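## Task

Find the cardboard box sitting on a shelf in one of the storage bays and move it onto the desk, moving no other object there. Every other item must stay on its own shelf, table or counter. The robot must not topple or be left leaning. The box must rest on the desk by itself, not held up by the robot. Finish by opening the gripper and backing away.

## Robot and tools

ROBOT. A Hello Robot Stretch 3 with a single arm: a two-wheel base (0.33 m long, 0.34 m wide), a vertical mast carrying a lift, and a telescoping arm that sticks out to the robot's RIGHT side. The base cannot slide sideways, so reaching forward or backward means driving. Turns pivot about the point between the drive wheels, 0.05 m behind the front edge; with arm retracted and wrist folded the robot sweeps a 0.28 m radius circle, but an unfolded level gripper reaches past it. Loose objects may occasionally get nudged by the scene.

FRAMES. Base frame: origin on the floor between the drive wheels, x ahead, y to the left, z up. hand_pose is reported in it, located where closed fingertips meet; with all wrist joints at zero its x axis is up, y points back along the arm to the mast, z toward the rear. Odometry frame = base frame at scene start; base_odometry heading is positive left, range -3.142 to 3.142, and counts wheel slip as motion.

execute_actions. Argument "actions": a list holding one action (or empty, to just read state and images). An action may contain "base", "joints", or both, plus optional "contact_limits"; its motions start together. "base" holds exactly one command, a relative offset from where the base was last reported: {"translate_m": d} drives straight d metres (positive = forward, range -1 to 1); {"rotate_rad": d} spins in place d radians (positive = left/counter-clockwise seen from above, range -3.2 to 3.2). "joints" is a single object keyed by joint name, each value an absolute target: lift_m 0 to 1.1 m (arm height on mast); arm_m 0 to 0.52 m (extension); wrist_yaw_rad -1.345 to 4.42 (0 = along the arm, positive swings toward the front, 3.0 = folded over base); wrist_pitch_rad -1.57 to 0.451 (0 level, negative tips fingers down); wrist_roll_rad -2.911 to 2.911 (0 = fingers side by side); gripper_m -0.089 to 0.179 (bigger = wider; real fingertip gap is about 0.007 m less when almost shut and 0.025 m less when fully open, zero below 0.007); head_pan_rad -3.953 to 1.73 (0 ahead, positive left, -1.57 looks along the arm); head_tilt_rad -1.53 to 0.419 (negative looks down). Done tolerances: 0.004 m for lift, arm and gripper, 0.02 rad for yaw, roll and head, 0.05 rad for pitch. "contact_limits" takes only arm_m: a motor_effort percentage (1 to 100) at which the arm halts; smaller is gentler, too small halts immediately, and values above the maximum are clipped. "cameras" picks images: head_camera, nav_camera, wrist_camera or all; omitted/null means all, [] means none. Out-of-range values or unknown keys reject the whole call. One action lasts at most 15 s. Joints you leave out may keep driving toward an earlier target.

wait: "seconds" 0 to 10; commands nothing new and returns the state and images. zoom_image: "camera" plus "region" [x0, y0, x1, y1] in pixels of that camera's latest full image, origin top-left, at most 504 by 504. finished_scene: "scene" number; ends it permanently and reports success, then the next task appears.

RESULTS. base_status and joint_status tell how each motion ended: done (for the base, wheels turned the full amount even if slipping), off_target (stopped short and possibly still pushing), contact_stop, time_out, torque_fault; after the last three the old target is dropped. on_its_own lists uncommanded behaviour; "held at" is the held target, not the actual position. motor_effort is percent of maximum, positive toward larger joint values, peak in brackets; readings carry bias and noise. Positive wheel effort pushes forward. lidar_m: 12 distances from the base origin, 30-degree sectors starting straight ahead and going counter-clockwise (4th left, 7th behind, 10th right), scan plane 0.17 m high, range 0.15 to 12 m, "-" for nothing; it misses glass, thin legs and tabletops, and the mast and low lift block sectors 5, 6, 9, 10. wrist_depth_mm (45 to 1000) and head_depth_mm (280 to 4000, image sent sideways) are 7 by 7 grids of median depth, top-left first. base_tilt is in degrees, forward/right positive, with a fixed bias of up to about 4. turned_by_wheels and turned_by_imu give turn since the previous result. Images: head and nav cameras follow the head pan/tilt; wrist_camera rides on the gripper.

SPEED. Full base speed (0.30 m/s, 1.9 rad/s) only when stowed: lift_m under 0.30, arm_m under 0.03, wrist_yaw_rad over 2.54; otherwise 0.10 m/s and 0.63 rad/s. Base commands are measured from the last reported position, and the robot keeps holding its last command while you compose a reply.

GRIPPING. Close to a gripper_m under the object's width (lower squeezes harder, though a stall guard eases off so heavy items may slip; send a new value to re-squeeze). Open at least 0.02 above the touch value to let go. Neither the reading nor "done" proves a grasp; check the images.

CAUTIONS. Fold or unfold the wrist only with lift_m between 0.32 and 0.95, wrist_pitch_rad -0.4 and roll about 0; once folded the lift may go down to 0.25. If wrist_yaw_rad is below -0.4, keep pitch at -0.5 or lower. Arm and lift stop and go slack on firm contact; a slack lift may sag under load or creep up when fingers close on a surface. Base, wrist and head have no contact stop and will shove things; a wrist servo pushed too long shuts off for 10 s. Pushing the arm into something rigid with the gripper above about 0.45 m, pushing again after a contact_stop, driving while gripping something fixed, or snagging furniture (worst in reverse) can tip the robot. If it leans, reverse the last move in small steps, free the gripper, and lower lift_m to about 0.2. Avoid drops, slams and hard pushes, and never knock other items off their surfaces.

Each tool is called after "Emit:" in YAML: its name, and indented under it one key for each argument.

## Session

Emit:
execute_actions:
  actions: []
  cameras: ["nav_camera"]

Emit:
execute_actions:
  actions:
    - {"joints":{"head_pan_rad":-3.1}}
  cameras: ["nav_camera"]

Scene clock: 0.00 s.
base_odometry: x=+0.000 y=+0.000 heading=+0.000 (m, m, rad; odometry frame)
turned_by_wheels: +0.000 (rad since the last result)
turned_by_imu: +0.000 (rad since the last result)
base_tilt: forward=-0.3 right=+0.9 (deg)
lidar_m: 1.03 0.98 1.27 0.93 2.24 2.21 1.42 1.09 1.04 1.11 1.00 0.98
head_depth_mm: 909 907 905 896 896 892 890 / 962 959 957 950 948 941 939 / 1022 1015 1018 1008 1003 1002 991 / 1087 1084 1075 1078 1063 1061 1059 / 1164 1156 1156 1146 1138 1134 1128 / 1223 1127 1148 1165 1183 1178 1178 / 1017 1001 1013 1020 1035 1049 1057
base_status: not commanded
joint_positions: lift_m=+0.409 arm_m=+0.000 wrist_yaw_rad=+3.143 wrist_pitch_rad=-0.473 wrist_roll_rad=+0.019 gripper_m=+0.037 head_pan_rad=+0.006 head_tilt_rad=-0.020
joint_status: not commanded
motor_effort: left_wheel=+0 right_wheel=+1 lift_m=+26 arm_m=+1 wrist_yaw_rad=+1 wrist_pitch_rad=+4 wrist_roll_rad=+0 gripper_m=+0 head_pan_rad=+0 head_tilt_rad=+2 (%)
hand_pose: x=-0.0214 y=+0.0720 z=+0.4093 quat_wxyz=(+0.167, +0.693, +0.165, +0.681) (m; base frame)
wrist_depth_mm: - - - - 933 - - / - - - - - - - / 979 996 - - - - - / 792 819 832 843 885 895 923 / 669 678 692 720 738 737 755 / 580 583 - 604 612 622 645 / 508 528 - - 539 556 557
pictures: nav_camera (sideways: a quarter turn counterclockwise sets it upright)
Images, in order (width x height): nav_camera 672x504.

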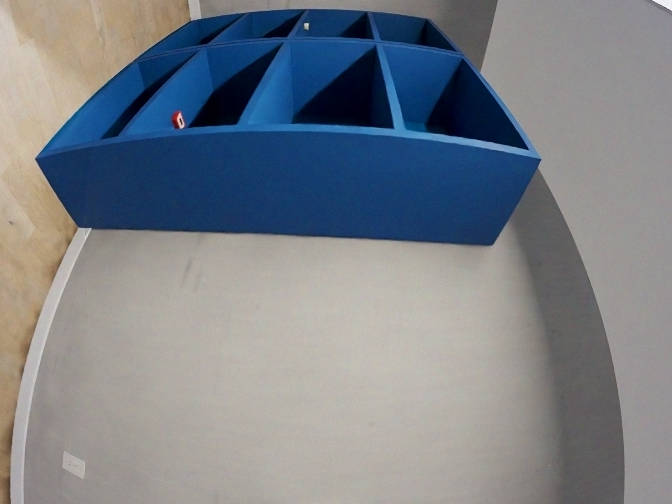

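Scene clock: 2.10 s.
base_odometry: x=+0.000 y=+0.000 heading=+0.000 (m, m, rad; odometry frame)
turned_by_wheels: +0.000 (rad since the last result)
turned_by_imu: +0.000 (rad since the last result)
base_tilt: forward=-0.2 right=+0.8 (deg)
lidar_m: 1.04 0.98 1.27 0.93 2.24 2.21 1.43 1.09 1.04 1.11 1.00 0.97
head_depth_mm: 1827 2739 3576 3543 2847 2788 2233 / 1863 2602 2879 2958 2752 2826 2099 / 1884 2233 2265 2325 2346 2434 2190 / 1805 1887 1918 1935 1987 2017 1983 / 1591 1604 1631 1656 1685 1722 1730 / 1385 1403 1422 1437 1460 1483 1500 / 1226 1247 1264 1278 1289 1311 1322
base_status: not commanded
joint_positions: lift_m=+0.409 arm_m=+0.000 wrist_yaw_rad=+3.143 wrist_pitch_rad=-0.473 wrist_roll_rad=+0.019 gripper_m=+0.037 head_pan_rad=-3.093 head_tilt_rad=-0.020
joint_status: all done
motor_effort: left_wheel=+2(1) right_wheel=+0(0) lift_m=+26(26) arm_m=+0(0) wrist_yaw_rad=+1(1) wrist_pitch_rad=+4(4) wrist_roll_rad=+0(0) gripper_m=+0(0) head_pan_rad=-2(26) head_tilt_rad=+2(2) (%)
hand_pose: x=-0.0214 y=+0.0720 z=+0.4093 quat_wxyz=(+0.167, +0.693, +0.165, +0.681) (m; base frame)
wrist_depth_mm: - - - - 934 - - / - - - - - - - / 959 - - - - - - / 774 814 825 847 867 888 916 / 668 680 699 708 745 740 755 / 579 583 - 609 607 632 637 / 507 521 - - 538 549 556
pictures: nav_camera (sideways: a quarter turn counterclockwise sets it upright)
Images, in order (width x height): nav_camera 672x504.

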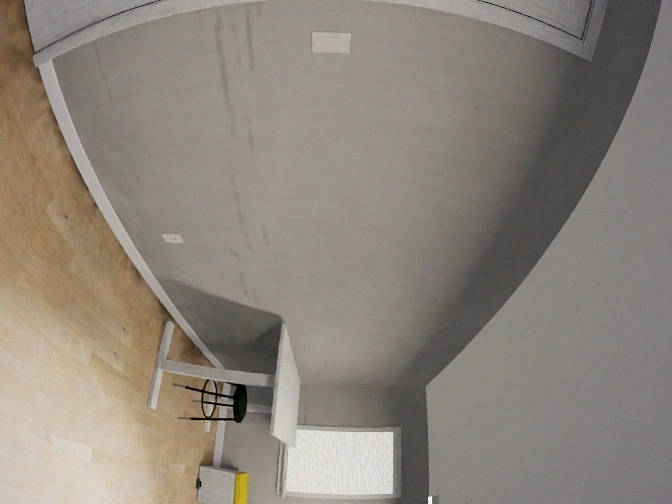

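Emit:
execute_actions:
  actions:
    - {"base":{"rotate_rad":1.1},"joints":{"head_pan_rad":0}}
  cameras: ["nav_camera"]

Scene clock: 13.93 s.
base_odometry: x=+0.000 y=+0.000 heading=+1.100 (m, m, rad; odometry frame)
turned_by_wheels: +1.100 (rad since the last result)
turned_by_imu: +1.105 (rad since the last result)
base_tilt: forward=-0.3 right=+0.9 (deg)
lidar_m: 1.10 0.93 1.97 2.21 1.36 1.08 1.04 1.13 0.98 0.97 1.06 0.98
head_depth_mm: 1845 2558 2086 1740 1693 1641 1631 / 1870 2572 2580 2608 2611 2565 2188 / 1873 2586 2603 2592 2620 2608 2204 / 1903 2653 2592 2599 2637 2619 2177 / 1745 2647 2568 2658 2617 2650 2145 / 1937 1453 1494 1548 1609 1674 1742 / 1074 1038 1066 1096 1122 1152 1184
base_status: done
joint_positions: lift_m=+0.409 arm_m=+0.000 wrist_yaw_rad=+3.143 wrist_pitch_rad=-0.473 wrist_roll_rad=+0.019 gripper_m=+0.037 head_pan_rad=-0.007 head_tilt_rad=-0.020
joint_status: all done
motor_effort: left_wheel=-1(5) right_wheel=+3(6) lift_m=+26(26) arm_m=+0(1) wrist_yaw_rad=+1(1) wrist_pitch_rad=+4(4) wrist_roll_rad=+0(0) gripper_m=+0(0) head_pan_rad=+2(25) head_tilt_rad=+2(1) (%)
hand_pose: x=-0.0214 y=+0.0720 z=+0.4093 quat_wxyz=(+0.167, +0.693, +0.165, +0.681) (m; base frame)
wrist_depth_mm: 979 - - - - - - / - - - - - - - / 957 - - - - - - / 785 805 842 849 884 886 910 / 668 677 698 720 755 738 751 / 576 589 - 615 615 633 633 / 506 528 - - 542 553 552
pictures: nav_camera (sideways: a quarter turn counterclockwise sets it upright)
Images, in order (width x height): nav_camera 672x504.

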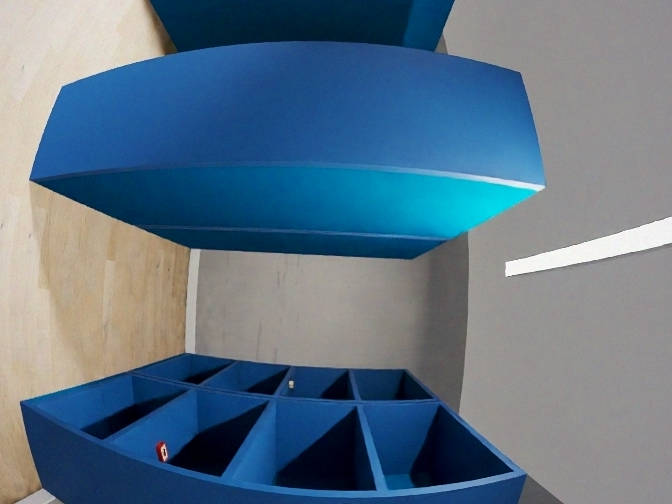

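Emit:
execute_actions:
  actions:
    - {"base":{"translate_m":1.0},"joints":{"head_pan_rad":-1.2,"head_tilt_rad":-0.3}}
  cameras: ["nav_camera"]

Scene clock: 33.47 s.
base_odometry: x=+0.454 y=+0.891 heading=+1.100 (m, m, rad; odometry frame)
turned_by_wheels: +0.000 (rad since the last result)
turned_by_imu: -0.003 (rad since the last result)
base_tilt: forward=-0.4 right=+0.9 (deg)
lidar_m: 0.77 0.37 0.29 0.29 0.31 2.08 2.03 1.40 0.64 0.88 0.96 1.03
head_depth_mm: 886 888 976 1007 710 1106 932 / 926 947 1016 1054 699 1145 926 / 964 1011 1065 1088 733 1179 916 / 1010 1068 1127 1129 809 1171 908 / 1064 1113 1180 1105 1301 1159 925 / 972 996 1096 1069 1189 1150 988 / 847 884 946 955 1040 1060 1125
base_status: done
joint_positions: lift_m=+0.409 arm_m=+0.000 wrist_yaw_rad=+3.143 wrist_pitch_rad=-0.473 wrist_roll_rad=+0.019 gripper_m=+0.037 head_pan_rad=-1.193 head_tilt_rad=-0.296
joint_status: all done
motor_effort: left_wheel=-1(2) right_wheel=+3(6) lift_m=+26(26) arm_m=+0(1) wrist_yaw_rad=-1(0) wrist_pitch_rad=+4(4) wrist_roll_rad=+0(0) gripper_m=+0(0) head_pan_rad=-2(27) head_tilt_rad=-1(16) (%)
hand_pose: x=-0.0214 y=+0.0720 z=+0.4093 quat_wxyz=(+0.167, +0.693, +0.165, +0.681) (m; base frame)
wrist_depth_mm: - - - 311 292 274 256 / - - - 342 322 298 279 / 990 - - 383 354 327 306 / 794 808 819 433 398 365 336 / 672 675 692 497 440 408 375 / 571 582 - 578 519 473 422 / 507 526 - - 533 536 492
pictures: nav_camera (sideways: a quarter turn counterclockwise sets it upright)
Images, in order (width x height): nav_camera 672x504.

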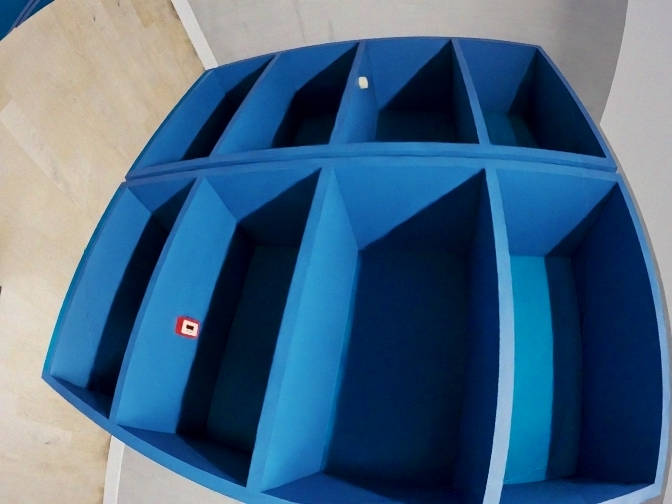

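No box obvious here; go a bit deeper.

Emit:
execute_actions:
  actions:
    - {"base":{"rotate_rad":-0.1}}
  cameras: []

Emit:
execute_actions:
  actions:
    - {"base":{"translate_m":0.6},"joints":{"head_pan_rad":-1.4}}
  cameras: ["nav_camera"]

Scene clock: 40.77 s.
base_odometry: x=+0.454 y=+0.891 heading=+1.000 (m, m, rad; odometry frame)
turned_by_wheels: -0.100 (rad since the last result)
turned_by_imu: -0.101 (rad since the last result)
base_tilt: forward=-0.2 right=+1.0 (deg)
lidar_m: 1.03 0.40 0.30 0.29 0.30 2.13 2.04 1.52 0.65 0.64 0.99 0.95
head_depth_mm: 875 886 966 1005 708 1108 931 / 903 950 1002 1033 697 1143 931 / 933 985 1036 1069 728 1175 918 / 967 1019 1081 1097 763 1174 908 / 1006 1063 1117 1101 800 1154 903 / 1040 1100 1167 1070 1293 1141 923 / 943 998 1076 1043 1142 1130 974
base_status: done
joint_positions: lift_m=+0.409 arm_m=+0.000 wrist_yaw_rad=+3.143 wrist_pitch_rad=-0.473 wrist_roll_rad=+0.019 gripper_m=+0.037 head_pan_rad=-1.193 head_tilt_rad=-0.297
joint_status: not commanded
motor_effort: left_wheel=+3(4) right_wheel=-2(4) lift_m=+26(26) arm_m=+0(0) wrist_yaw_rad=+0(0) wrist_pitch_rad=+4(4) wrist_roll_rad=+0(0) gripper_m=+0(0) head_pan_rad=-2(2) head_tilt_rad=-1(1) (%)
hand_pose: x=-0.0214 y=+0.0720 z=+0.4093 quat_wxyz=(+0.167, +0.693, +0.165, +0.681) (m; base frame)
wrist_depth_mm: - - - 303 292 280 268 / - - - 333 322 307 296 / 984 996 - 375 357 340 324 / 788 811 838 425 408 384 361 / 671 676 698 499 456 433 411 / 570 584 - 581 545 501 465 / 503 520 - - 541 543 537
pictures: none
No camera images: the call's "cameras" was empty. Leave "cameras" out to get every camera's image.

Scene clock: 48.00 s.
base_odometry: x=+0.778 y=+1.396 heading=+1.000 (m, m, rad; odometry frame)
turned_by_wheels: +0.000 (rad since the last result)
turned_by_imu: -0.001 (rad since the last result)
base_tilt: forward=-0.3 right=+0.7 (deg)
lidar_m: 0.98 0.38 0.28 0.27 0.29 0.40 2.64 0.97 1.05 0.65 0.67 1.14
head_depth_mm: 893 893 993 1030 709 1154 933 / 902 953 1011 1044 736 1156 925 / 913 976 1023 1060 732 1184 918 / 545 637 759 876 717 1086 909 / 550 573 605 643 672 729 789 / 569 786 1055 899 690 1058 832 / 959 1037 1089 1047 773 1132 884
base_status: done
joint_positions: lift_m=+0.409 arm_m=+0.000 wrist_yaw_rad=+3.143 wrist_pitch_rad=-0.473 wrist_roll_rad=+0.019 gripper_m=+0.037 head_pan_rad=-1.393 head_tilt_rad=-0.297
joint_status: all done
motor_effort: left_wheel=+2(6) right_wheel=-2(2) lift_m=+26(26) arm_m=+0(0) wrist_yaw_rad=+1(0) wrist_pitch_rad=+4(4) wrist_roll_rad=+0(0) gripper_m=+0(0) head_pan_rad=-2(13) head_tilt_rad=-1(1) (%)
hand_pose: x=-0.0214 y=+0.0720 z=+0.4093 quat_wxyz=(+0.167, +0.693, +0.165, +0.681) (m; base frame)
wrist_depth_mm: 337 321 310 288 279 270 262 / 381 360 347 319 309 296 287 / 431 407 389 358 342 331 312 / 501 471 444 408 389 372 347 / 609 558 516 477 430 423 391 / 572 582 - 560 539 490 449 / 511 514 - - 540 532 532
pictures: nav_camera (sideways: a quarter turn counterclockwise sets it upright)
Images, in order (width x height): nav_camera 672x504.

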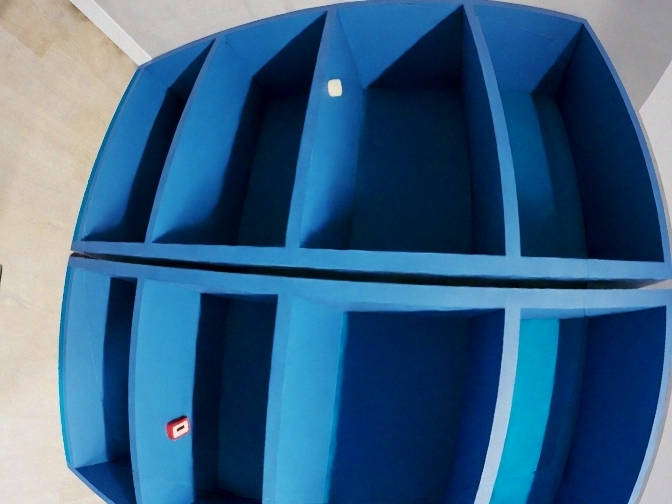

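Emit:
execute_actions:
  actions:
    - {"base":{"translate_m":-1.0},"joints":{"lift_m":0.25}}
  cameras: []

Emit:
execute_actions:
  actions:
    - {"base":{"rotate_rad":1.57}}
  cameras: []

Emit:
execute_actions:
  actions:
    - {"base":{"translate_m":1.0},"joints":{"head_pan_rad":-1.57,"head_tilt_rad":0}}
  cameras: ["nav_camera"]

Scene clock: 62.37 s.
base_odometry: x=+0.238 y=+0.554 heading=+1.000 (m, m, rad; odometry frame)
turned_by_wheels: +0.000 (rad since the last result)
turned_by_imu: +0.000 (rad since the last result)
base_tilt: forward=-0.1 right=+0.8 (deg)
lidar_m: 1.06 0.41 0.38 1.69 2.31 1.71 1.63 1.51 1.12 0.87 0.67 1.28
head_depth_mm: 897 939 988 1039 1092 1162 1232 / 907 955 1002 1053 1111 1180 1249 / 919 965 1012 1071 1131 1202 1278 / 937 980 1032 1085 1157 1222 1308 / 793 859 927 1013 1112 1210 1289 / 575 607 644 685 727 779 833 / 545 828 1049 877 682 1086 859
base_status: done
joint_positions: lift_m=+0.250 arm_m=+0.000 wrist_yaw_rad=+3.143 wrist_pitch_rad=-0.474 wrist_roll_rad=+0.019 gripper_m=+0.037 head_pan_rad=-1.393 head_tilt_rad=-0.297
joint_status: all done
motor_effort: left_wheel=+3(5) right_wheel=-2(7) lift_m=+21(22) arm_m=+1(0) wrist_yaw_rad=+2(1) wrist_pitch_rad=+4(5) wrist_roll_rad=+0(0) gripper_m=+0(0) head_pan_rad=-2(2) head_tilt_rad=-1(1) (%)
hand_pose: x=-0.0214 y=+0.0718 z=+0.2506 quat_wxyz=(+0.167, +0.693, +0.165, +0.681) (m; base frame)
wrist_depth_mm: - - - - - 641 373 / 895 911 944 981 - 604 362 / 672 691 712 750 755 575 348 / 552 564 569 596 608 547 379 / 470 - - - 521 482 423 / - - - - - 437 451 / - - - - - 385 389
pictures: none
No camera images: the call's "cameras" was empty. Leave "cameras" out to get every camera's image.

Scene clock: 64.63 s.
base_odometry: x=+0.238 y=+0.554 heading=+2.570 (m, m, rad; odometry frame)
turned_by_wheels: +1.570 (rad since the last result)
turned_by_imu: +1.575 (rad since the last result)
base_tilt: forward=-0.3 right=+0.9 (deg)
lidar_m: 1.69 2.32 1.72 1.63 1.51 1.12 0.88 0.67 1.28 1.07 0.41 0.38
head_depth_mm: 1766 1853 1939 2038 2154 2048 1558 / 1795 1857 1962 2069 2174 2022 1567 / 1823 1898 1985 2127 2237 2012 1551 / 1636 1842 2003 2099 2262 1967 1531 / 1007 1092 1177 1284 1416 1556 1468 / 722 769 810 861 915 981 1051 / 568 592 621 650 680 712 747
base_status: done
joint_positions: lift_m=+0.250 arm_m=+0.000 wrist_yaw_rad=+3.143 wrist_pitch_rad=-0.474 wrist_roll_rad=+0.019 gripper_m=+0.037 head_pan_rad=-1.393 head_tilt_rad=-0.297
joint_status: not commanded
motor_effort: left_wheel=-1(4) right_wheel=+3(9) lift_m=+21(22) arm_m=+1(0) wrist_yaw_rad=+0(1) wrist_pitch_rad=+4(4) wrist_roll_rad=+0(0) gripper_m=+0(0) head_pan_rad=-2(2) head_tilt_rad=-1(1) (%)
hand_pose: x=-0.0214 y=+0.0718 z=+0.2506 quat_wxyz=(+0.167, +0.693, +0.165, +0.681) (m; base frame)
wrist_depth_mm: - - - - - - - / 871 926 943 - - - - / 678 706 706 746 767 799 828 / 551 564 582 596 609 626 650 / 469 - - - 519 512 526 / - - - - - 439 447 / - - - - - 387 387
pictures: none
No camera images: the call's "cameras" was empty. Leave "cameras" out to get every camera's image.

Scene clock: 69.67 s.
base_odometry: x=-0.603 y=+1.095 heading=+2.570 (m, m, rad; odometry frame)
turned_by_wheels: +0.000 (rad since the last result)
turned_by_imu: -0.002 (rad since the last result)
base_tilt: forward=-0.2 right=+0.7 (deg)
lidar_m: 1.08 1.81 1.55 1.64 1.71 2.16 1.64 0.36 0.36 1.16 0.93 0.72
head_depth_mm: 905 1102 1104 1115 1103 872 670 / 1617 1101 1097 1099 1098 1008 1101 / 1849 2090 2020 2039 1999 1886 1472 / 1859 2048 2064 2055 2043 2069 2053 / 1888 2052 2046 2066 2048 2060 2024 / 1912 2074 2048 2045 2042 2027 2041 / 1917 2030 2027 2034 2040 2042 2015
base_status: done
joint_positions: lift_m=+0.250 arm_m=+0.000 wrist_yaw_rad=+3.143 wrist_pitch_rad=-0.474 wrist_roll_rad=+0.019 gripper_m=+0.037 head_pan_rad=-1.563 head_tilt_rad=-0.014
joint_status: all done
motor_effort: left_wheel=-1(4) right_wheel=+3(8) lift_m=+22(22) arm_m=+0(0) wrist_yaw_rad=+0(1) wrist_pitch_rad=+4(4) wrist_roll_rad=+0(0) gripper_m=+0(0) head_pan_rad=-3(14) head_tilt_rad=+5(22) (%)
hand_pose: x=-0.0214 y=+0.0718 z=+0.2505 quat_wxyz=(+0.167, +0.693, +0.165, +0.681) (m; base frame)
wrist_depth_mm: - - - - - - - / 883 916 965 - - - - / 682 697 705 750 756 794 807 / 551 567 577 590 609 625 646 / 473 - - - 522 521 530 / - - - - - 443 451 / - - - - - 381 388
pictures: nav_camera (sideways: a quarter turn counterclockwise sets it upright)
Images, in order (width x height): nav_camera 672x504.

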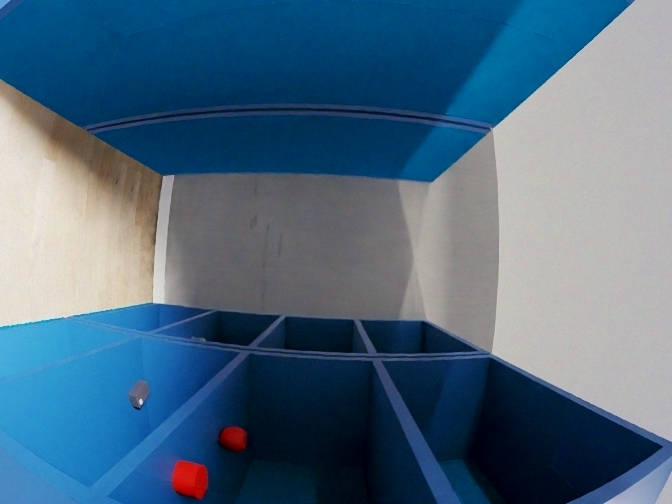

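Emit:
execute_actions:
  actions:
    - {"base":{"translate_m":0.25}}
  cameras: []

Emit:
execute_actions:
  actions:
    - {"base":{"rotate_rad":-1.57}}
  cameras: []

Emit:
execute_actions:
  actions:
    - {"base":{"translate_m":1.0},"joints":{"head_pan_rad":-1.4,"head_tilt_rad":-0.3}}
  cameras: ["nav_camera"]

Scene clock: 85.17 s.
base_odometry: x=-0.813 y=+1.231 heading=+2.570 (m, m, rad; odometry frame)
turned_by_wheels: +0.000 (rad since the last result)
turned_by_imu: -0.001 (rad since the last result)
base_tilt: forward=-0.4 right=+0.8 (deg)
lidar_m: 1.98 2.33 1.40 1.64 1.71 2.34 0.97 0.56 1.25 1.52 0.58 0.49
head_depth_mm: 1821 1686 2042 2058 1422 1677 1204 / 1828 2099 2050 2052 2044 2034 2015 / 1857 2065 2080 2057 2086 2103 2085 / 1860 2064 2057 2078 2066 2071 2062 / 1891 2059 2048 2069 2073 2065 2057 / 1894 2041 2048 2043 2049 2034 2041 / 1916 1383 1423 1476 1519 1575 1624
base_status: done
joint_positions: lift_m=+0.250 arm_m=+0.000 wrist_yaw_rad=+3.143 wrist_pitch_rad=-0.474 wrist_roll_rad=+0.019 gripper_m=+0.037 head_pan_rad=-1.564 head_tilt_rad=-0.014
joint_status: not commanded
motor_effort: left_wheel=-1(4) right_wheel=+2(8) lift_m=+22(21) arm_m=+1(1) wrist_yaw_rad=+0(1) wrist_pitch_rad=+5(4) wrist_roll_rad=+0(0) gripper_m=+0(0) head_pan_rad=-2(2) head_tilt_rad=+5(5) (%)
hand_pose: x=-0.0214 y=+0.0718 z=+0.2505 quat_wxyz=(+0.168, +0.693, +0.165, +0.681) (m; base frame)
wrist_depth_mm: - - - - - - - / 880 916 938 981 - - - / 671 702 698 753 762 779 821 / 551 570 580 600 603 618 638 / 469 - - - 524 515 527 / - - - - - 436 446 / - - - - - 384 391
pictures: none
No camera images: the call's "cameras" was empty. Leave "cameras" out to get every camera's image.

Scene clock: 87.33 s.
base_odometry: x=-0.813 y=+1.231 heading=+1.000 (m, m, rad; odometry frame)
turned_by_wheels: -1.570 (rad since the last result)
turned_by_imu: -1.575 (rad since the last result)
base_tilt: forward=-0.3 right=+0.8 (deg)
lidar_m: 1.49 0.58 0.49 1.98 1.59 1.39 1.64 1.71 2.35 0.94 0.56 1.25
head_depth_mm: 1827 2302 2273 2298 2330 2325 2284 / 1830 2301 2305 2313 2295 2287 2214 / 1853 2298 2306 2294 2275 2296 2221 / 1865 2283 2270 2269 2282 2285 2209 / 1896 2254 2260 2256 2262 2277 2177 / 1905 2251 2205 2226 2147 2001 2038 / 817 852 880 2250 2075 2054 1937
base_status: done
joint_positions: lift_m=+0.250 arm_m=+0.000 wrist_yaw_rad=+3.143 wrist_pitch_rad=-0.474 wrist_roll_rad=+0.019 gripper_m=+0.037 head_pan_rad=-1.564 head_tilt_rad=-0.013
joint_status: not commanded
motor_effort: left_wheel=+3(11) right_wheel=-1(7) lift_m=+22(22) arm_m=+0(0) wrist_yaw_rad=+0(1) wrist_pitch_rad=+4(5) wrist_roll_rad=+0(0) gripper_m=+0(0) head_pan_rad=-2(2) head_tilt_rad=+5(5) (%)
hand_pose: x=-0.0214 y=+0.0718 z=+0.2505 quat_wxyz=(+0.168, +0.693, +0.165, +0.681) (m; base frame)
wrist_depth_mm: - - - - - 694 404 / 884 902 944 999 - 663 415 / 683 691 711 758 763 627 462 / 561 565 580 603 612 573 505 / 473 - - - 522 514 526 / - - - - - 437 451 / - - - - - 382 390
pictures: none
No camera images: the call's "cameras" was empty. Leave "cameras" out to get every camera's image.

Scene clock: 92.37 s.
base_odometry: x=-0.273 y=+2.072 heading=+1.000 (m, m, rad; odometry frame)
turned_by_wheels: +0.000 (rad since the last result)
turned_by_imu: -0.001 (rad since the last result)
base_tilt: forward=-0.1 right=+0.8 (deg)
lidar_m: 1.13 0.55 0.41 0.39 0.41 0.57 2.64 0.88 1.00 0.54 0.54 1.17
head_depth_mm: 421 839 885 924 705 571 935 / 435 850 895 934 698 566 922 / 449 859 906 948 686 1049 914 / 463 787 905 947 676 1083 867 / 435 506 551 600 598 664 821 / 446 469 489 516 547 583 623 / 443 472 498 528 560 893 828
base_status: done
joint_positions: lift_m=+0.250 arm_m=+0.000 wrist_yaw_rad=+3.143 wrist_pitch_rad=-0.474 wrist_roll_rad=+0.019 gripper_m=+0.037 head_pan_rad=-1.407 head_tilt_rad=-0.296
joint_status: all done
motor_effort: left_wheel=+3(9) right_wheel=-2(5) lift_m=+22(21) arm_m=+0(0) wrist_yaw_rad=+0(1) wrist_pitch_rad=+4(5) wrist_roll_rad=+0(0) gripper_m=+0(0) head_pan_rad=+2(11) head_tilt_rad=-2(17) (%)
hand_pose: x=-0.0214 y=+0.0718 z=+0.2505 quat_wxyz=(+0.168, +0.693, +0.165, +0.681) (m; base frame)
wrist_depth_mm: 465 446 435 405 388 376 358 / 528 502 477 445 426 413 393 / 598 570 536 495 480 457 426 / 553 563 580 552 535 511 482 / 472 - - - 523 513 514 / - - - - - 440 453 / - - - - - 387 387
pictures: nav_camera (sideways: a quarter turn counterclockwise sets it upright)
Images, in order (width x height): nav_camera 672x504.

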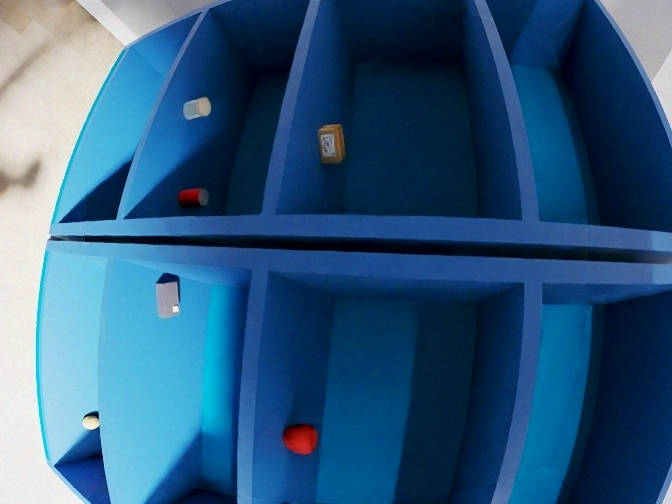

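Emit:
execute_actions:
  actions:
    - {"base":{"translate_m":0.3},"joints":{"lift_m":0.9,"wrist_pitch_rad":-0.4}}
  cameras: []

Emit:
execute_actions:
  actions:
    - {"joints":{"wrist_yaw_rad":0,"gripper_m":0.15}}
  cameras: []

Emit:
execute_actions:
  actions:
    - {"joints":{"wrist_pitch_rad":-0.1,"lift_m":1.0}}
  cameras: ["wrist_camera"]

Scene clock: 105.83 s.
base_odometry: x=-0.111 y=+2.325 heading=+1.000 (m, m, rad; odometry frame)
turned_by_wheels: +0.000 (rad since the last result)
turned_by_imu: -0.002 (rad since the last result)
base_tilt: forward=-0.3 right=+0.8 (deg)
lidar_m: 0.83 0.54 0.40 0.39 0.41 0.56 2.94 1.14 0.54 0.53 1.02 0.85
head_depth_mm: 419 440 461 492 517 549 584 / 435 703 742 616 528 550 594 / 449 867 915 952 686 768 860 / 464 878 923 961 675 1084 860 / 479 888 944 976 665 1070 905 / 495 904 950 988 653 1102 893 / 509 916 963 995 644 1090 859
base_status: done
joint_positions: lift_m=+0.900 arm_m=+0.000 wrist_yaw_rad=+3.143 wrist_pitch_rad=-0.423 wrist_roll_rad=+0.019 gripper_m=+0.037 head_pan_rad=-1.407 head_tilt_rad=-0.296
joint_status: all done
motor_effort: left_wheel=+2(8) right_wheel=-2(5) lift_m=+31(34) arm_m=+0(1) wrist_yaw_rad=+2(1) wrist_pitch_rad=+8(10) wrist_roll_rad=+0(0) gripper_m=+0(0) head_pan_rad=+2(2) head_tilt_rad=-1(2) (%)
hand_pose: x=-0.0215 y=+0.0785 z=+0.9113 quat_wxyz=(+0.150, +0.697, +0.148, +0.685) (m; base frame)
wrist_depth_mm: 451 432 417 390 381 364 351 / 503 475 465 426 414 396 381 / 572 537 515 481 458 438 415 / 657 617 585 534 511 485 458 / 765 720 662 619 565 543 516 / 940 847 791 714 661 612 587 / - 1000 984 838 809 718 667
pictures: none
No camera images: the call's "cameras" was empty. Leave "cameras" out to get every camera's image.

Scene clock: 108.43 s.
base_odometry: x=-0.111 y=+2.325 heading=+1.000 (m, m, rad; odometry frame)
turned_by_wheels: +0.000 (rad since the last result)
turned_by_imu: +0.000 (rad since the last result)
base_tilt: forward=-0.2 right=+0.9 (deg)
lidar_m: 0.83 0.54 0.40 0.39 0.41 0.56 2.94 1.13 0.55 0.53 1.02 0.85
head_depth_mm: 418 439 461 492 518 548 584 / 435 702 742 616 530 550 594 / 450 864 911 953 686 769 864 / 464 879 925 965 675 1082 860 / 478 890 938 973 661 1074 916 / 495 901 955 984 653 1103 894 / 510 915 967 997 643 1094 861
base_status: not commanded
joint_positions: lift_m=+0.900 arm_m=+0.000 wrist_yaw_rad=+0.002 wrist_pitch_rad=-0.423 wrist_roll_rad=+0.019 gripper_m=+0.150 head_pan_rad=-1.407 head_tilt_rad=-0.296
joint_status: all done
motor_effort: left_wheel=+3(3) right_wheel=-1(2) lift_m=+31(31) arm_m=+0(0) wrist_yaw_rad=-2(5) wrist_pitch_rad=+8(8) wrist_roll_rad=+0(0) gripper_m=+0(100) head_pan_rad=+2(1) head_tilt_rad=-1(1) (%)
hand_pose: x=-0.0210 y=-0.3690 z=+0.9113 quat_wxyz=(+0.685, +0.148, -0.697, -0.149) (m; base frame)
wrist_depth_mm: 740 278 266 259 248 240 234 / 824 843 786 756 276 260 245 / 844 913 866 845 324 294 707 / 773 806 841 841 347 781 789 / 640 665 677 673 384 720 747 / 819 581 565 579 442 - 620 / 899 924 948 636 521 520 537
pictures: none
No camera images: the call's "cameras" was empty. Leave "cameras" out to get every camera's image.

Scene clock: 110.17 s.
base_odometry: x=-0.111 y=+2.325 heading=+1.000 (m, m, rad; odometry frame)
turned_by_wheels: +0.000 (rad since the last result)
turned_by_imu: +0.000 (rad since the last result)
base_tilt: forward=-0.4 right=+0.7 (deg)
lidar_m: 0.83 0.54 0.40 0.39 0.41 0.56 2.94 1.13 0.54 0.53 1.03 0.85
head_depth_mm: 419 439 461 491 518 552 - / 435 702 743 615 530 - - / 449 863 909 956 691 - - / 463 882 923 959 678 1079 853 / 478 889 936 975 669 1086 902 / 494 903 950 984 653 1098 892 / 510 915 967 998 642 1090 858
base_status: not commanded
joint_positions: lift_m=+1.000 arm_m=+0.000 wrist_yaw_rad=+0.002 wrist_pitch_rad=-0.126 wrist_roll_rad=+0.019 gripper_m=+0.150 head_pan_rad=-1.407 head_tilt_rad=-0.296
joint_status: all done
motor_effort: left_wheel=+2(3) right_wheel=-2(2) lift_m=+31(32) arm_m=+0(0) wrist_yaw_rad=-2(3) wrist_pitch_rad=+8(11) wrist_roll_rad=+0(0) gripper_m=+0(0) head_pan_rad=+2(2) head_tilt_rad=-1(1) (%)
hand_pose: x=-0.0209 y=-0.3965 z=+1.0825 quat_wxyz=(+0.699, +0.045, -0.712, -0.044) (m; base frame)
wrist_depth_mm: 743 732 695 677 364 241 594 / 790 775 743 712 306 252 634 / 642 701 766 747 275 265 671 / 407 438 468 510 298 281 688 / 802 349 341 352 317 301 428 / 837 886 943 893 331 - 310 / 723 740 775 766 352 826 813
pictures: wrist_camera
Images, in order (width x height): wrist_camera 644x364.

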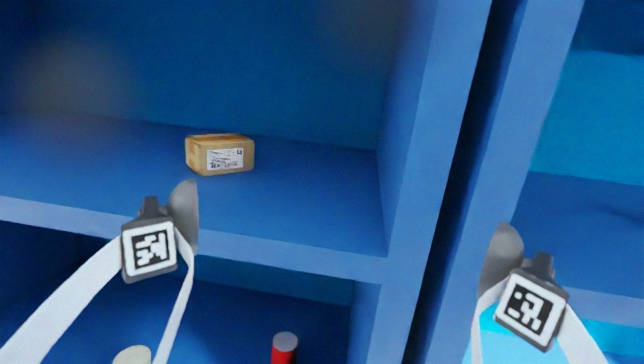

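Emit:
execute_actions:
  actions:
    - {"base":{"translate_m":0.17},"joints":{"arm_m":0.25,"lift_m":0.96,"wrist_pitch_rad":-0.3}}
  cameras: ["wrist_camera"]

Scene clock: 120.53 s.
base_odometry: x=-0.019 y=+2.468 heading=+1.000 (m, m, rad; odometry frame)
turned_by_wheels: +0.000 (rad since the last result)
turned_by_imu: -0.094 (rad since the last result)
base_tilt: forward=-0.1 right=+0.8 (deg)
lidar_m: 0.67 0.59 0.41 0.38 0.39 0.51 1.19 1.28 0.57 0.68 0.95 0.71
head_depth_mm: 474 725 748 709 - 607 620 / 443 864 913 952 - 938 861 / 458 869 919 959 - 1085 864 / 474 874 917 955 675 1079 904 / 440 876 925 961 657 1072 896 / 449 880 927 967 648 1094 888 / 461 884 929 967 638 1080 883
base_status: done
joint_positions: lift_m=+0.960 arm_m=+0.250 wrist_yaw_rad=-0.001 wrist_pitch_rad=-0.267 wrist_roll_rad=+0.018 gripper_m=+0.150 head_pan_rad=-1.406 head_tilt_rad=-0.301
joint_status: all done
motor_effort: left_wheel=+1(12) right_wheel=+1(25) lift_m=+24(28) arm_m=+6(21) wrist_yaw_rad=+1(15) wrist_pitch_rad=-11(23) wrist_roll_rad=+0(2) gripper_m=-1(5) head_pan_rad=+2(2) head_tilt_rad=+0(1) (%)
hand_pose: x=-0.0217 y=-0.6354 z=+1.0079 quat_wxyz=(+0.695, +0.093, -0.707, -0.096) (m; base frame)
wrist_depth_mm: 458 456 445 443 433 315 199 / 473 472 479 476 464 305 197 / 305 214 227 365 393 294 193 / 220 213 227 250 265 261 189 / 173 184 185 192 200 215 186 / - 142 150 155 160 164 167 / 119 124 127 130 134 134 142
pictures: wrist_camera
Images, in order (width x height): wrist_camera 644x364.

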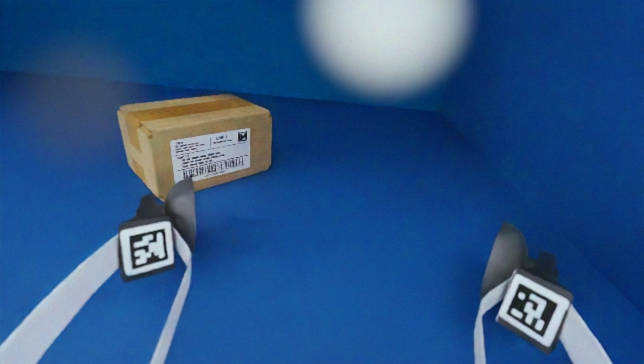

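Snagged a little. Raise slightly, move forward 0.1.

Emit:
execute_actions:
  actions:
    - {"joints":{"lift_m":0.99}}
  cameras: []

Emit:
execute_actions:
  actions:
    - {"base":{"translate_m":0.1}}
  cameras: ["wrist_camera"]

Scene clock: 127.87 s.
base_odometry: x=-0.019 y=+2.468 heading=+1.000 (m, m, rad; odometry frame)
turned_by_wheels: +0.000 (rad since the last result)
turned_by_imu: -0.001 (rad since the last result)
base_tilt: forward=-0.2 right=+0.8 (deg)
lidar_m: 0.67 0.59 0.41 0.38 0.39 0.51 1.20 1.28 0.57 0.68 0.94 0.71
head_depth_mm: 475 723 749 716 - 606 622 / 444 865 913 950 - 861 864 / 460 869 913 959 - 1086 866 / 475 872 919 954 638 1080 901 / 442 876 923 959 659 1069 895 / 450 878 926 962 648 1092 889 / 462 882 930 964 637 1086 880
base_status: not commanded
joint_positions: lift_m=+0.990 arm_m=+0.250 wrist_yaw_rad=-0.001 wrist_pitch_rad=-0.313 wrist_roll_rad=+0.018 gripper_m=+0.150 head_pan_rad=-1.406 head_tilt_rad=-0.301
joint_status: all done
motor_effort: left_wheel=+1(1) right_wheel=+0(0) lift_m=+31(35) arm_m=+4(6) wrist_yaw_rad=+2(1) wrist_pitch_rad=+4(11) wrist_roll_rad=+0(0) gripper_m=+0(1) head_pan_rad=+2(1) head_tilt_rad=+1(0) (%)
hand_pose: x=-0.0217 y=-0.6311 z=+1.0266 quat_wxyz=(+0.692, +0.109, -0.705, -0.112) (m; base frame)
wrist_depth_mm: 466 456 449 443 433 312 200 / 486 483 477 478 465 304 196 / 330 297 246 383 409 294 193 / 246 231 243 279 289 268 189 / 199 209 212 217 224 233 185 / 171 164 173 179 184 - 180 / 140 144 148 152 155 156 161
pictures: none
No camera images: the call's "cameras" was empty. Leave "cameras" out to get every camera's image.

Scene clock: 129.83 s.
base_odometry: x=+0.035 y=+2.552 heading=+1.000 (m, m, rad; odometry frame)
turned_by_wheels: +0.000 (rad since the last result)
turned_by_imu: -0.001 (rad since the last result)
base_tilt: forward=-0.2 right=+0.9 (deg)
lidar_m: 0.57 0.58 0.42 0.39 0.40 0.52 1.21 1.37 0.62 0.98 0.79 0.60
head_depth_mm: 430 856 906 937 - 875 869 / 444 856 905 948 - 1083 868 / 459 862 909 952 - 1084 912 / 469 866 909 952 636 1079 904 / 436 871 920 955 656 1067 899 / 449 870 922 962 648 1053 886 / 463 873 924 961 638 1085 883
base_status: done
joint_positions: lift_m=+0.990 arm_m=+0.250 wrist_yaw_rad=-0.001 wrist_pitch_rad=-0.313 wrist_roll_rad=+0.018 gripper_m=+0.150 head_pan_rad=-1.406 head_tilt_rad=-0.301
joint_status: not commanded
motor_effort: left_wheel=+1(4) right_wheel=-1(4) lift_m=+31(31) arm_m=+4(3) wrist_yaw_rad=+2(1) wrist_pitch_rad=+5(4) wrist_roll_rad=+0(0) gripper_m=+0(0) head_pan_rad=+2(2) head_tilt_rad=+1(1) (%)
hand_pose: x=-0.0217 y=-0.6310 z=+1.0266 quat_wxyz=(+0.692, +0.109, -0.705, -0.112) (m; base frame)
wrist_depth_mm: 451 446 438 436 428 424 324 / 473 475 475 469 463 446 318 / 333 344 360 251 404 416 312 / 246 258 264 206 274 303 291 / 199 209 210 212 226 238 241 / 170 165 174 179 185 - 196 / 140 144 148 152 155 155 164
pictures: wrist_camera
Images, in order (width x height): wrist_camera 644x364.

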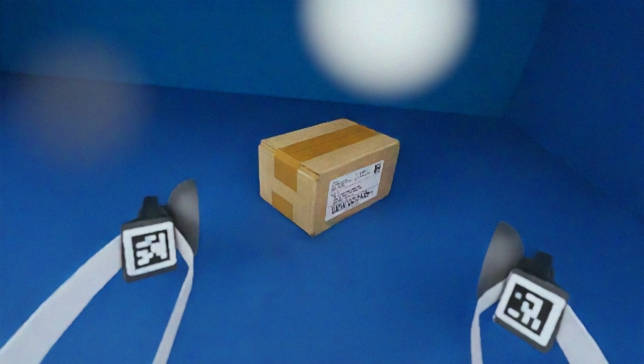

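Emit:
execute_actions:
  actions:
    - {"joints":{"arm_m":0.33,"lift_m":0.975}}
  cameras: []

Emit:
execute_actions:
  actions:
    - {"joints":{"gripper_m":0.0}}
  cameras: []

Emit:
execute_actions:
  actions:
    - {"joints":{"lift_m":1.03}}
  cameras: []

Emit:
execute_actions:
  actions:
    - {"joints":{"arm_m":0}}
  cameras: ["wrist_camera"]

Scene clock: 141.33 s.
base_odometry: x=+0.035 y=+2.552 heading=+1.000 (m, m, rad; odometry frame)
turned_by_wheels: +0.000 (rad since the last result)
turned_by_imu: -0.001 (rad since the last result)
base_tilt: forward=-0.2 right=+0.8 (deg)
lidar_m: 0.57 0.58 0.42 0.39 0.40 0.52 1.21 1.37 0.62 0.97 0.79 0.60
head_depth_mm: 430 858 904 931 628 828 867 / 444 860 908 943 - 1056 873 / 459 861 914 946 662 1046 918 / 467 863 913 948 653 1078 903 / 437 869 919 950 659 1064 898 / 450 873 919 953 648 1055 886 / 464 877 925 958 637 1086 880
base_status: not commanded
joint_positions: lift_m=+0.975 arm_m=+0.330 wrist_yaw_rad=-0.001 wrist_pitch_rad=-0.315 wrist_roll_rad=+0.018 gripper_m=+0.150 head_pan_rad=-1.406 head_tilt_rad=-0.301
joint_status: all done
motor_effort: left_wheel=+1(1) right_wheel=+0(0) lift_m=+21(31) arm_m=+3(6) wrist_yaw_rad=+0(2) wrist_pitch_rad=+5(5) wrist_roll_rad=+0(0) gripper_m=+0(0) head_pan_rad=+1(2) head_tilt_rad=+1(1) (%)
hand_pose: x=-0.0217 y=-0.7109 z=+1.0117 quat_wxyz=(+0.692, +0.110, -0.704, -0.112) (m; base frame)
wrist_depth_mm: 377 374 366 362 354 351 319 / 401 401 398 395 387 377 311 / 291 304 321 341 363 383 306 / 220 229 151 149 234 271 274 / 177 186 136 127 187 213 216 / 153 147 146 140 164 - 175 / 125 129 133 135 139 138 147
pictures: none
No camera images: the call's "cameras" was empty. Leave "cameras" out to get every camera's image.

Scene clock: 143.33 s.
base_odometry: x=+0.035 y=+2.552 heading=+1.000 (m, m, rad; odometry frame)
turned_by_wheels: +0.000 (rad since the last result)
turned_by_imu: +0.000 (rad since the last result)
base_tilt: forward=-0.4 right=+1.0 (deg)
lidar_m: 0.57 0.58 0.41 0.39 0.40 0.52 1.22 1.37 0.62 0.98 0.79 0.60
head_depth_mm: 429 856 904 931 628 828 870 / 444 861 908 937 - 1059 869 / 460 859 906 946 - 1049 914 / 469 866 914 953 668 1082 908 / 437 869 921 954 657 1067 898 / 449 876 918 959 649 1054 889 / 463 875 926 952 635 1088 880
base_status: not commanded
joint_positions: lift_m=+0.975 arm_m=+0.330 wrist_yaw_rad=+0.000 wrist_pitch_rad=-0.316 wrist_roll_rad=+0.018 gripper_m=+0.001 head_pan_rad=-1.406 head_tilt_rad=-0.301
joint_status: all done
motor_effort: left_wheel=+1(2) right_wheel=-1(1) lift_m=+21(21) arm_m=+3(3) wrist_yaw_rad=+0(2) wrist_pitch_rad=+5(5) wrist_roll_rad=+0(0) gripper_m=-28(100) head_pan_rad=+2(2) head_tilt_rad=+1(1) (%)
hand_pose: x=-0.0214 y=-0.7108 z=+1.0114 quat_wxyz=(+0.692, +0.111, -0.704, -0.112) (m; base frame)
wrist_depth_mm: 379 369 366 362 356 351 317 / 399 397 396 392 382 378 312 / 290 304 321 340 362 381 307 / 220 227 239 148 164 271 274 / 176 182 193 141 129 208 215 / 148 151 150 151 143 169 174 / 127 130 132 135 138 143 145
pictures: none
No camera images: the call's "cameras" was empty. Leave "cameras" out to get every camera's image.

Scene clock: 144.67 s.
base_odometry: x=+0.035 y=+2.552 heading=+1.000 (m, m, rad; odometry frame)
turned_by_wheels: +0.000 (rad since the last result)
turned_by_imu: +0.000 (rad since the last result)
base_tilt: forward=-0.2 right=+0.9 (deg)
lidar_m: 0.57 0.58 0.42 0.39 0.40 0.52 1.21 1.37 0.62 0.98 0.79 0.60
head_depth_mm: 430 859 897 - 666 823 868 / 445 863 901 - 657 1061 872 / 460 864 910 949 639 1051 914 / 469 863 911 954 668 1079 907 / 438 866 919 959 660 1067 895 / 450 871 919 956 647 1055 889 / 463 878 926 956 638 1086 881
base_status: not commanded
joint_positions: lift_m=+1.030 arm_m=+0.330 wrist_yaw_rad=+0.000 wrist_pitch_rad=-0.325 wrist_roll_rad=+0.018 gripper_m=+0.008 head_pan_rad=-1.406 head_tilt_rad=-0.301
joint_status: all done
on_its_own: gripper_m is held at +0.007, not at your +0.000, by its stall guard, which is still easing
motor_effort: left_wheel=+2(2) right_wheel=+0(1) lift_m=+32(33) arm_m=+3(3) wrist_yaw_rad=-1(1) wrist_pitch_rad=+8(8) wrist_roll_rad=+0(0) gripper_m=-23(28) head_pan_rad=+2(2) head_tilt_rad=+1(0) (%)
hand_pose: x=-0.0214 y=-0.7098 z=+1.0638 quat_wxyz=(+0.692, +0.114, -0.704, -0.116) (m; base frame)
wrist_depth_mm: 379 374 368 363 355 349 318 / 414 407 396 392 388 379 313 / 405 420 420 416 410 408 306 / 309 320 335 148 166 370 301 / 248 255 273 141 130 291 282 / 208 213 212 210 144 239 245 / 179 184 187 192 196 202 206
pictures: none
No camera images: the call's "cameras" was empty. Leave "cameras" out to get every camera's image.

Scene clock: 148.30 s.
base_odometry: x=+0.035 y=+2.552 heading=+1.000 (m, m, rad; odometry frame)
turned_by_wheels: +0.000 (rad since the last result)
turned_by_imu: -0.001 (rad since the last result)
base_tilt: forward=-0.3 right=+0.8 (deg)
lidar_m: 0.57 0.58 0.41 0.39 0.40 0.52 1.21 1.37 0.62 0.97 0.79 0.60
head_depth_mm: 429 857 902 940 704 - - / 444 859 906 956 733 - - / 458 865 910 953 728 - - / 467 864 914 953 670 1045 908 / 436 869 915 957 658 1067 901 / 449 873 921 958 646 1053 890 / 462 879 924 956 637 1081 881
base_status: not commanded
joint_positions: lift_m=+1.030 arm_m=+0.001 wrist_yaw_rad=+0.000 wrist_pitch_rad=-0.325 wrist_roll_rad=+0.018 gripper_m=+0.008 head_pan_rad=-1.406 head_tilt_rad=-0.301
joint_status: all done
on_its_own: gripper_m is held at +0.007, not at your +0.000, by its stall guard, which is not easing now
motor_effort: left_wheel=+2(2) right_wheel=-1(0) lift_m=+31(32) arm_m=-2(1) wrist_yaw_rad=+0(0) wrist_pitch_rad=+8(9) wrist_roll_rad=+0(0) gripper_m=-25(25) head_pan_rad=+2(2) head_tilt_rad=+0(0) (%)
hand_pose: x=-0.0214 y=-0.3806 z=+1.0637 quat_wxyz=(+0.692, +0.114, -0.704, -0.116) (m; base frame)
wrist_depth_mm: 615 676 677 670 657 543 344 / 573 649 690 705 699 529 341 / 410 427 451 479 509 478 335 / 344 342 343 148 166 382 326 / 663 879 948 141 129 341 336 / 682 770 764 762 144 444 376 / 637 661 657 693 691 460 690
pictures: wrist_camera
Images, in order (width x height): wrist_camera 644x364.

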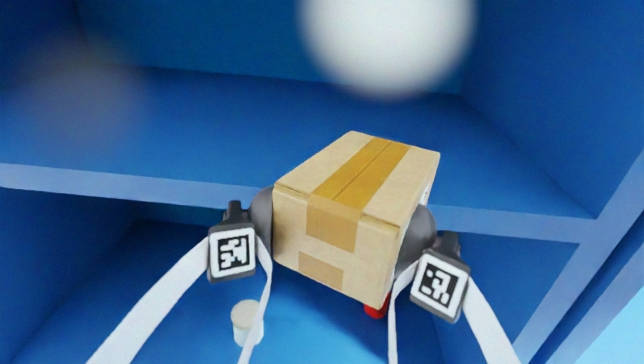

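Held. Pitch down to shorten, fix heading, back out.

Emit:
execute_actions:
  actions:
    - {"base":{"rotate_rad":0.1},"joints":{"wrist_pitch_rad":-1.5,"lift_m":1.1}}
  cameras: []

Emit:
execute_actions:
  actions:
    - {"base":{"translate_m":-1.0}}
  cameras: []

Emit:
execute_actions:
  actions:
    - {"base":{"translate_m":-0.8}}
  cameras: []

Emit:
execute_actions:
  actions:
    - {"base":{"rotate_rad":1.57},"joints":{"head_pan_rad":0,"head_tilt_rad":-0.3}}
  cameras: ["nav_camera"]

Scene clock: 161.43 s.
base_odometry: x=+0.035 y=+2.552 heading=+1.100 (m, m, rad; odometry frame)
turned_by_wheels: +0.100 (rad since the last result)
turned_by_imu: +0.100 (rad since the last result)
base_tilt: forward=-0.3 right=+0.8 (deg)
lidar_m: 0.57 0.54 0.40 0.39 0.41 0.57 3.20 1.35 0.62 0.98 0.74 0.59
head_depth_mm: 430 839 869 - - - - / 444 849 880 - - - - / 459 862 909 949 682 552 - / 474 875 920 960 671 1079 909 / 489 890 938 975 658 1068 898 / 452 902 953 979 647 1091 885 / 462 912 961 997 637 1116 881
base_status: done
joint_positions: lift_m=+1.100 arm_m=+0.000 wrist_yaw_rad=+0.000 wrist_pitch_rad=-1.493 wrist_roll_rad=+0.018 gripper_m=+0.008 head_pan_rad=-1.406 head_tilt_rad=-0.301
joint_status: all done
on_its_own: gripper_m is held at +0.007, not at your +0.000, by its stall guard, which is not easing now
motor_effort: left_wheel=-1(3) right_wheel=+3(6) lift_m=+31(32) arm_m=-2(3) wrist_yaw_rad=+0(0) wrist_pitch_rad=-2(7) wrist_roll_rad=+0(0) gripper_m=-25(25) head_pan_rad=+1(1) head_tilt_rad=+0(1) (%)
hand_pose: x=-0.0216 y=-0.1413 z=+0.9811 quat_wxyz=(+0.514, +0.476, -0.523, -0.485) (m; base frame)
wrist_depth_mm: 606 813 - - 991 890 960 / 616 854 - - - - - / 632 889 - - - - - / 653 918 - 148 165 - - / 667 980 - 141 129 - - / 685 932 - - 144 - - / 709 854 880 953 - - -
pictures: none
No camera images: the call's "cameras" was empty. Leave "cameras" out to get every camera's image.

Scene clock: 172.40 s.
base_odometry: x=-0.419 y=+1.661 heading=+1.100 (m, m, rad; odometry frame)
turned_by_wheels: +0.000 (rad since the last result)
turned_by_imu: -0.001 (rad since the last result)
base_tilt: forward=-0.3 right=+0.9 (deg)
lidar_m: 1.47 0.58 0.43 0.42 0.44 1.89 2.20 2.30 0.56 0.95 0.80 0.76
head_depth_mm: 388 811 839 - - - - / 399 822 854 - - - - / 411 838 880 924 621 527 - / 424 845 895 932 669 546 910 / 436 864 906 945 658 1027 896 / 450 870 919 958 640 1057 892 / 462 885 933 965 637 1051 879
base_status: done
joint_positions: lift_m=+1.100 arm_m=+0.000 wrist_yaw_rad=+0.000 wrist_pitch_rad=-1.493 wrist_roll_rad=+0.018 gripper_m=+0.008 head_pan_rad=-1.406 head_tilt_rad=-0.301
joint_status: not commanded
on_its_own: gripper_m is held at +0.007, not at your +0.000, by its stall guard, which is not easing now
motor_effort: left_wheel=-1(3) right_wheel=+3(4) lift_m=+31(32) arm_m=-2(3) wrist_yaw_rad=+0(0) wrist_pitch_rad=-2(2) wrist_roll_rad=+0(0) gripper_m=-25(25) head_pan_rad=+2(2) head_tilt_rad=+1(1) (%)
hand_pose: x=-0.0216 y=-0.1413 z=+0.9811 quat_wxyz=(+0.514, +0.476, -0.523, -0.485) (m; base frame)
wrist_depth_mm: - - - - 990 - - / - - - - - - - / - - - - - - - / - - - 147 166 - - / - - - 141 129 - - / - - - - 145 - - / 826 899 932 986 - - -
pictures: none
No camera images: the call's "cameras" was empty. Leave "cameras" out to get every camera's image.

Scene clock: 181.37 s.
base_odometry: x=-0.782 y=+0.948 heading=+1.100 (m, m, rad; odometry frame)
turned_by_wheels: +0.000 (rad since the last result)
turned_by_imu: -0.001 (rad since the last result)
base_tilt: forward=-0.2 right=+0.9 (deg)
lidar_m: 1.55 0.68 0.74 2.00 1.76 1.22 1.40 1.46 2.02 1.91 0.69 0.69
head_depth_mm: 1926 2040 2105 - - - - / 1958 2052 2129 - - - - / 1991 2095 2210 2292 2454 2078 - / 2022 2103 2238 2343 2470 1985 1523 / 1880 1888 2038 2216 2353 1949 1511 / 2066 2146 2256 2361 2483 1946 1495 / 2073 2181 2262 2393 2479 1888 1444
base_status: done
joint_positions: lift_m=+1.100 arm_m=+0.000 wrist_yaw_rad=+0.000 wrist_pitch_rad=-1.493 wrist_roll_rad=+0.018 gripper_m=+0.008 head_pan_rad=-1.406 head_tilt_rad=-0.301
joint_status: not commanded
on_its_own: gripper_m is held at +0.007, not at your +0.000, by its stall guard, which is not easing now
motor_effort: left_wheel=-1(4) right_wheel=+3(3) lift_m=+32(32) arm_m=-3(2) wrist_yaw_rad=+0(0) wrist_pitch_rad=-2(2) wrist_roll_rad=+0(0) gripper_m=-25(25) head_pan_rad=+2(2) head_tilt_rad=+1(0) (%)
hand_pose: x=-0.0216 y=-0.1413 z=+0.9811 quat_wxyz=(+0.514, +0.476, -0.523, -0.485) (m; base frame)
wrist_depth_mm: - - - - - - - / - - - - - - - / - - - - - - - / - - - 148 165 - - / - - - 141 129 - - / - - - - 145 - - / 857 - - - - - -
pictures: none
No camera images: the call's "cameras" was empty. Leave "cameras" out to get every camera's image.

Scene clock: 184.80 s.
base_odometry: x=-0.782 y=+0.948 heading=+2.670 (m, m, rad; odometry frame)
turned_by_wheels: +1.570 (rad since the last result)
turned_by_imu: +1.578 (rad since the last result)
base_tilt: forward=-0.3 right=+0.9 (deg)
lidar_m: 2.00 1.46 1.22 1.40 1.47 2.02 1.91 0.69 0.69 1.55 0.68 0.74
head_depth_mm: 2144 2257 2415 2506 2612 2027 1556 / 2150 2247 2354 2513 2604 2012 1557 / 2124 2218 2362 2477 2576 1988 1532 / 2125 2222 2355 2476 2185 1965 1522 / 2104 2231 2332 2457 2132 1942 1508 / 2113 2198 2333 2486 2534 1916 1494 / 2080 2198 2295 2451 2536 1902 1482
base_status: done
joint_positions: lift_m=+1.100 arm_m=+0.001 wrist_yaw_rad=+0.000 wrist_pitch_rad=-1.494 wrist_roll_rad=+0.018 gripper_m=+0.008 head_pan_rad=-0.007 head_tilt_rad=-0.301
joint_status: all done
on_its_own: gripper_m is held at +0.007, not at your +0.000, by its stall guard, which is not easing now
motor_effort: left_wheel=-1(4) right_wheel=+3(5) lift_m=+32(32) arm_m=-3(2) wrist_yaw_rad=-1(1) wrist_pitch_rad=-2(3) wrist_roll_rad=+0(0) gripper_m=-25(25) head_pan_rad=+2(25) head_tilt_rad=+0(0) (%)
hand_pose: x=-0.0216 y=-0.1412 z=+0.9811 quat_wxyz=(+0.514, +0.476, -0.523, -0.485) (m; base frame)
wrist_depth_mm: - - - - - - 727 / - - - - - - - / - - - - - - - / - - - 148 166 - - / - - - 142 129 - - / - - - - 145 - - / - - - - - - -
pictures: nav_camera (sideways: a quarter turn counterclockwise sets it upright)
Images, in order (width x height): nav_camera 672x504.

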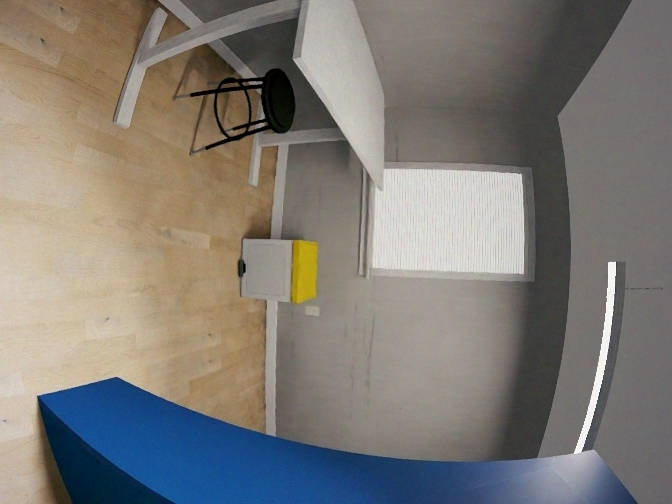

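Emit:
execute_actions:
  actions:
    - {"base":{"rotate_rad":1.57},"joints":{"wrist_pitch_rad":-0.3}}
  cameras: []

Emit:
execute_actions:
  actions:
    - {"base":{"translate_m":0.9},"joints":{"head_pan_rad":-1.57}}
  cameras: ["nav_camera"]

Scene clock: 198.07 s.
base_odometry: x=-0.782 y=+0.948 heading=-2.044 (m, m, rad; odometry frame)
turned_by_wheels: +1.570 (rad since the last result)
turned_by_imu: +1.578 (rad since the last result)
base_tilt: forward=-0.3 right=+0.7 (deg)
lidar_m: 1.40 1.46 2.02 1.91 0.70 0.69 1.57 0.67 0.74 2.00 1.46 1.22
head_depth_mm: 1202 1266 1341 1404 1509 1595 1574 / 1198 1269 1335 1409 1497 1592 1554 / 1194 1259 1324 1400 1491 1593 1542 / 1190 1248 1322 1392 1479 1575 1532 / 1186 1249 1315 1395 1482 1569 1510 / 1178 1247 1308 1389 1463 1577 1500 / 1176 1238 1296 1388 1463 1564 1481
base_status: done
joint_positions: lift_m=+1.100 arm_m=+0.000 wrist_yaw_rad=+0.000 wrist_pitch_rad=-0.336 wrist_roll_rad=+0.018 gripper_m=+0.008 head_pan_rad=-0.007 head_tilt_rad=-0.301
joint_status: all done
on_its_own: gripper_m is held at +0.007, not at your +0.000, by its stall guard, which is not easing now
motor_effort: left_wheel=-1(2) right_wheel=+3(6) lift_m=+32(31) arm_m=-2(3) wrist_yaw_rad=-1(1) wrist_pitch_rad=+12(12) wrist_roll_rad=+0(0) gripper_m=-25(25) head_pan_rad=+2(2) head_tilt_rad=+0(0) (%)
hand_pose: x=-0.0214 y=-0.3794 z=+1.1313 quat_wxyz=(+0.691, +0.118, -0.703, -0.119) (m; base frame)
wrist_depth_mm: - - - - - - - / 968 - - - - - - / 694 - - - - - - / - - - 147 166 - 649 / - - - 141 130 - 629 / - - - - 144 - 609 / - - - - - 840 584
pictures: none
No camera images: the call's "cameras" was empty. Leave "cameras" out to get every camera's image.

Scene clock: 208.30 s.
base_odometry: x=-1.192 y=+0.147 heading=-2.044 (m, m, rad; odometry frame)
turned_by_wheels: +0.000 (rad since the last result)
turned_by_imu: -0.003 (rad since the last result)
base_tilt: forward=-0.2 right=+0.7 (deg)
lidar_m: 0.50 0.52 0.72 2.09 2.39 1.48 1.67 1.49 2.14 0.82 0.68 0.51
head_depth_mm: 2150 2254 - - - - - / 2157 2253 - - - - - / 2143 2271 - - - - - / 2122 2253 - - - - - / 2167 2240 2368 1222 829 903 968 / 2102 2224 2300 1190 826 1912 1457 / 1492 1555 1603 1164 804 1764 1488
base_status: done
joint_positions: lift_m=+1.100 arm_m=+0.000 wrist_yaw_rad=+0.000 wrist_pitch_rad=-0.336 wrist_roll_rad=+0.018 gripper_m=+0.008 head_pan_rad=-1.563 head_tilt_rad=-0.301
joint_status: all done
on_its_own: gripper_m is held at +0.007, not at your +0.000, by its stall guard, which is not easing now
motor_effort: left_wheel=-1(1) right_wheel=+2(6) lift_m=+32(32) arm_m=-2(3) wrist_yaw_rad=+0(1) wrist_pitch_rad=+12(12) wrist_roll_rad=+0(0) gripper_m=-25(25) head_pan_rad=-2(25) head_tilt_rad=+0(1) (%)
hand_pose: x=-0.0214 y=-0.3794 z=+1.1313 quat_wxyz=(+0.691, +0.118, -0.703, -0.119) (m; base frame)
wrist_depth_mm: 510 702 - - - - - / 529 728 - - - - - / 536 670 713 752 783 - - / 554 704 590 148 166 673 - / 575 798 - 142 129 - - / 579 799 - 859 144 - - / 599 964 - - - - -
pictures: nav_camera (sideways: a quarter turn counterclockwise sets it upright)
Images, in order (width x height): nav_camera 672x504.

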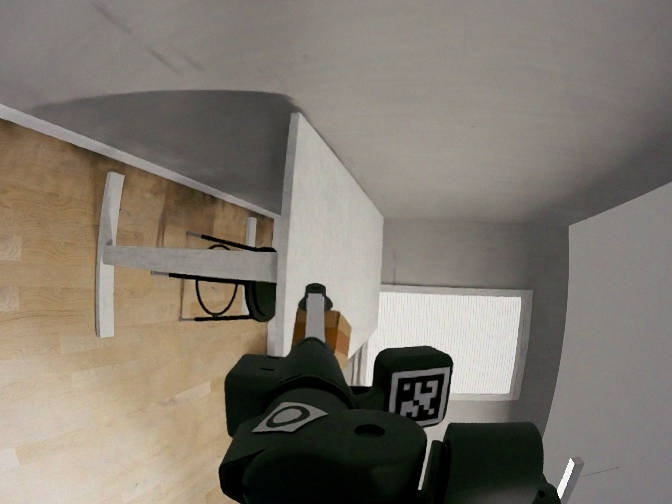

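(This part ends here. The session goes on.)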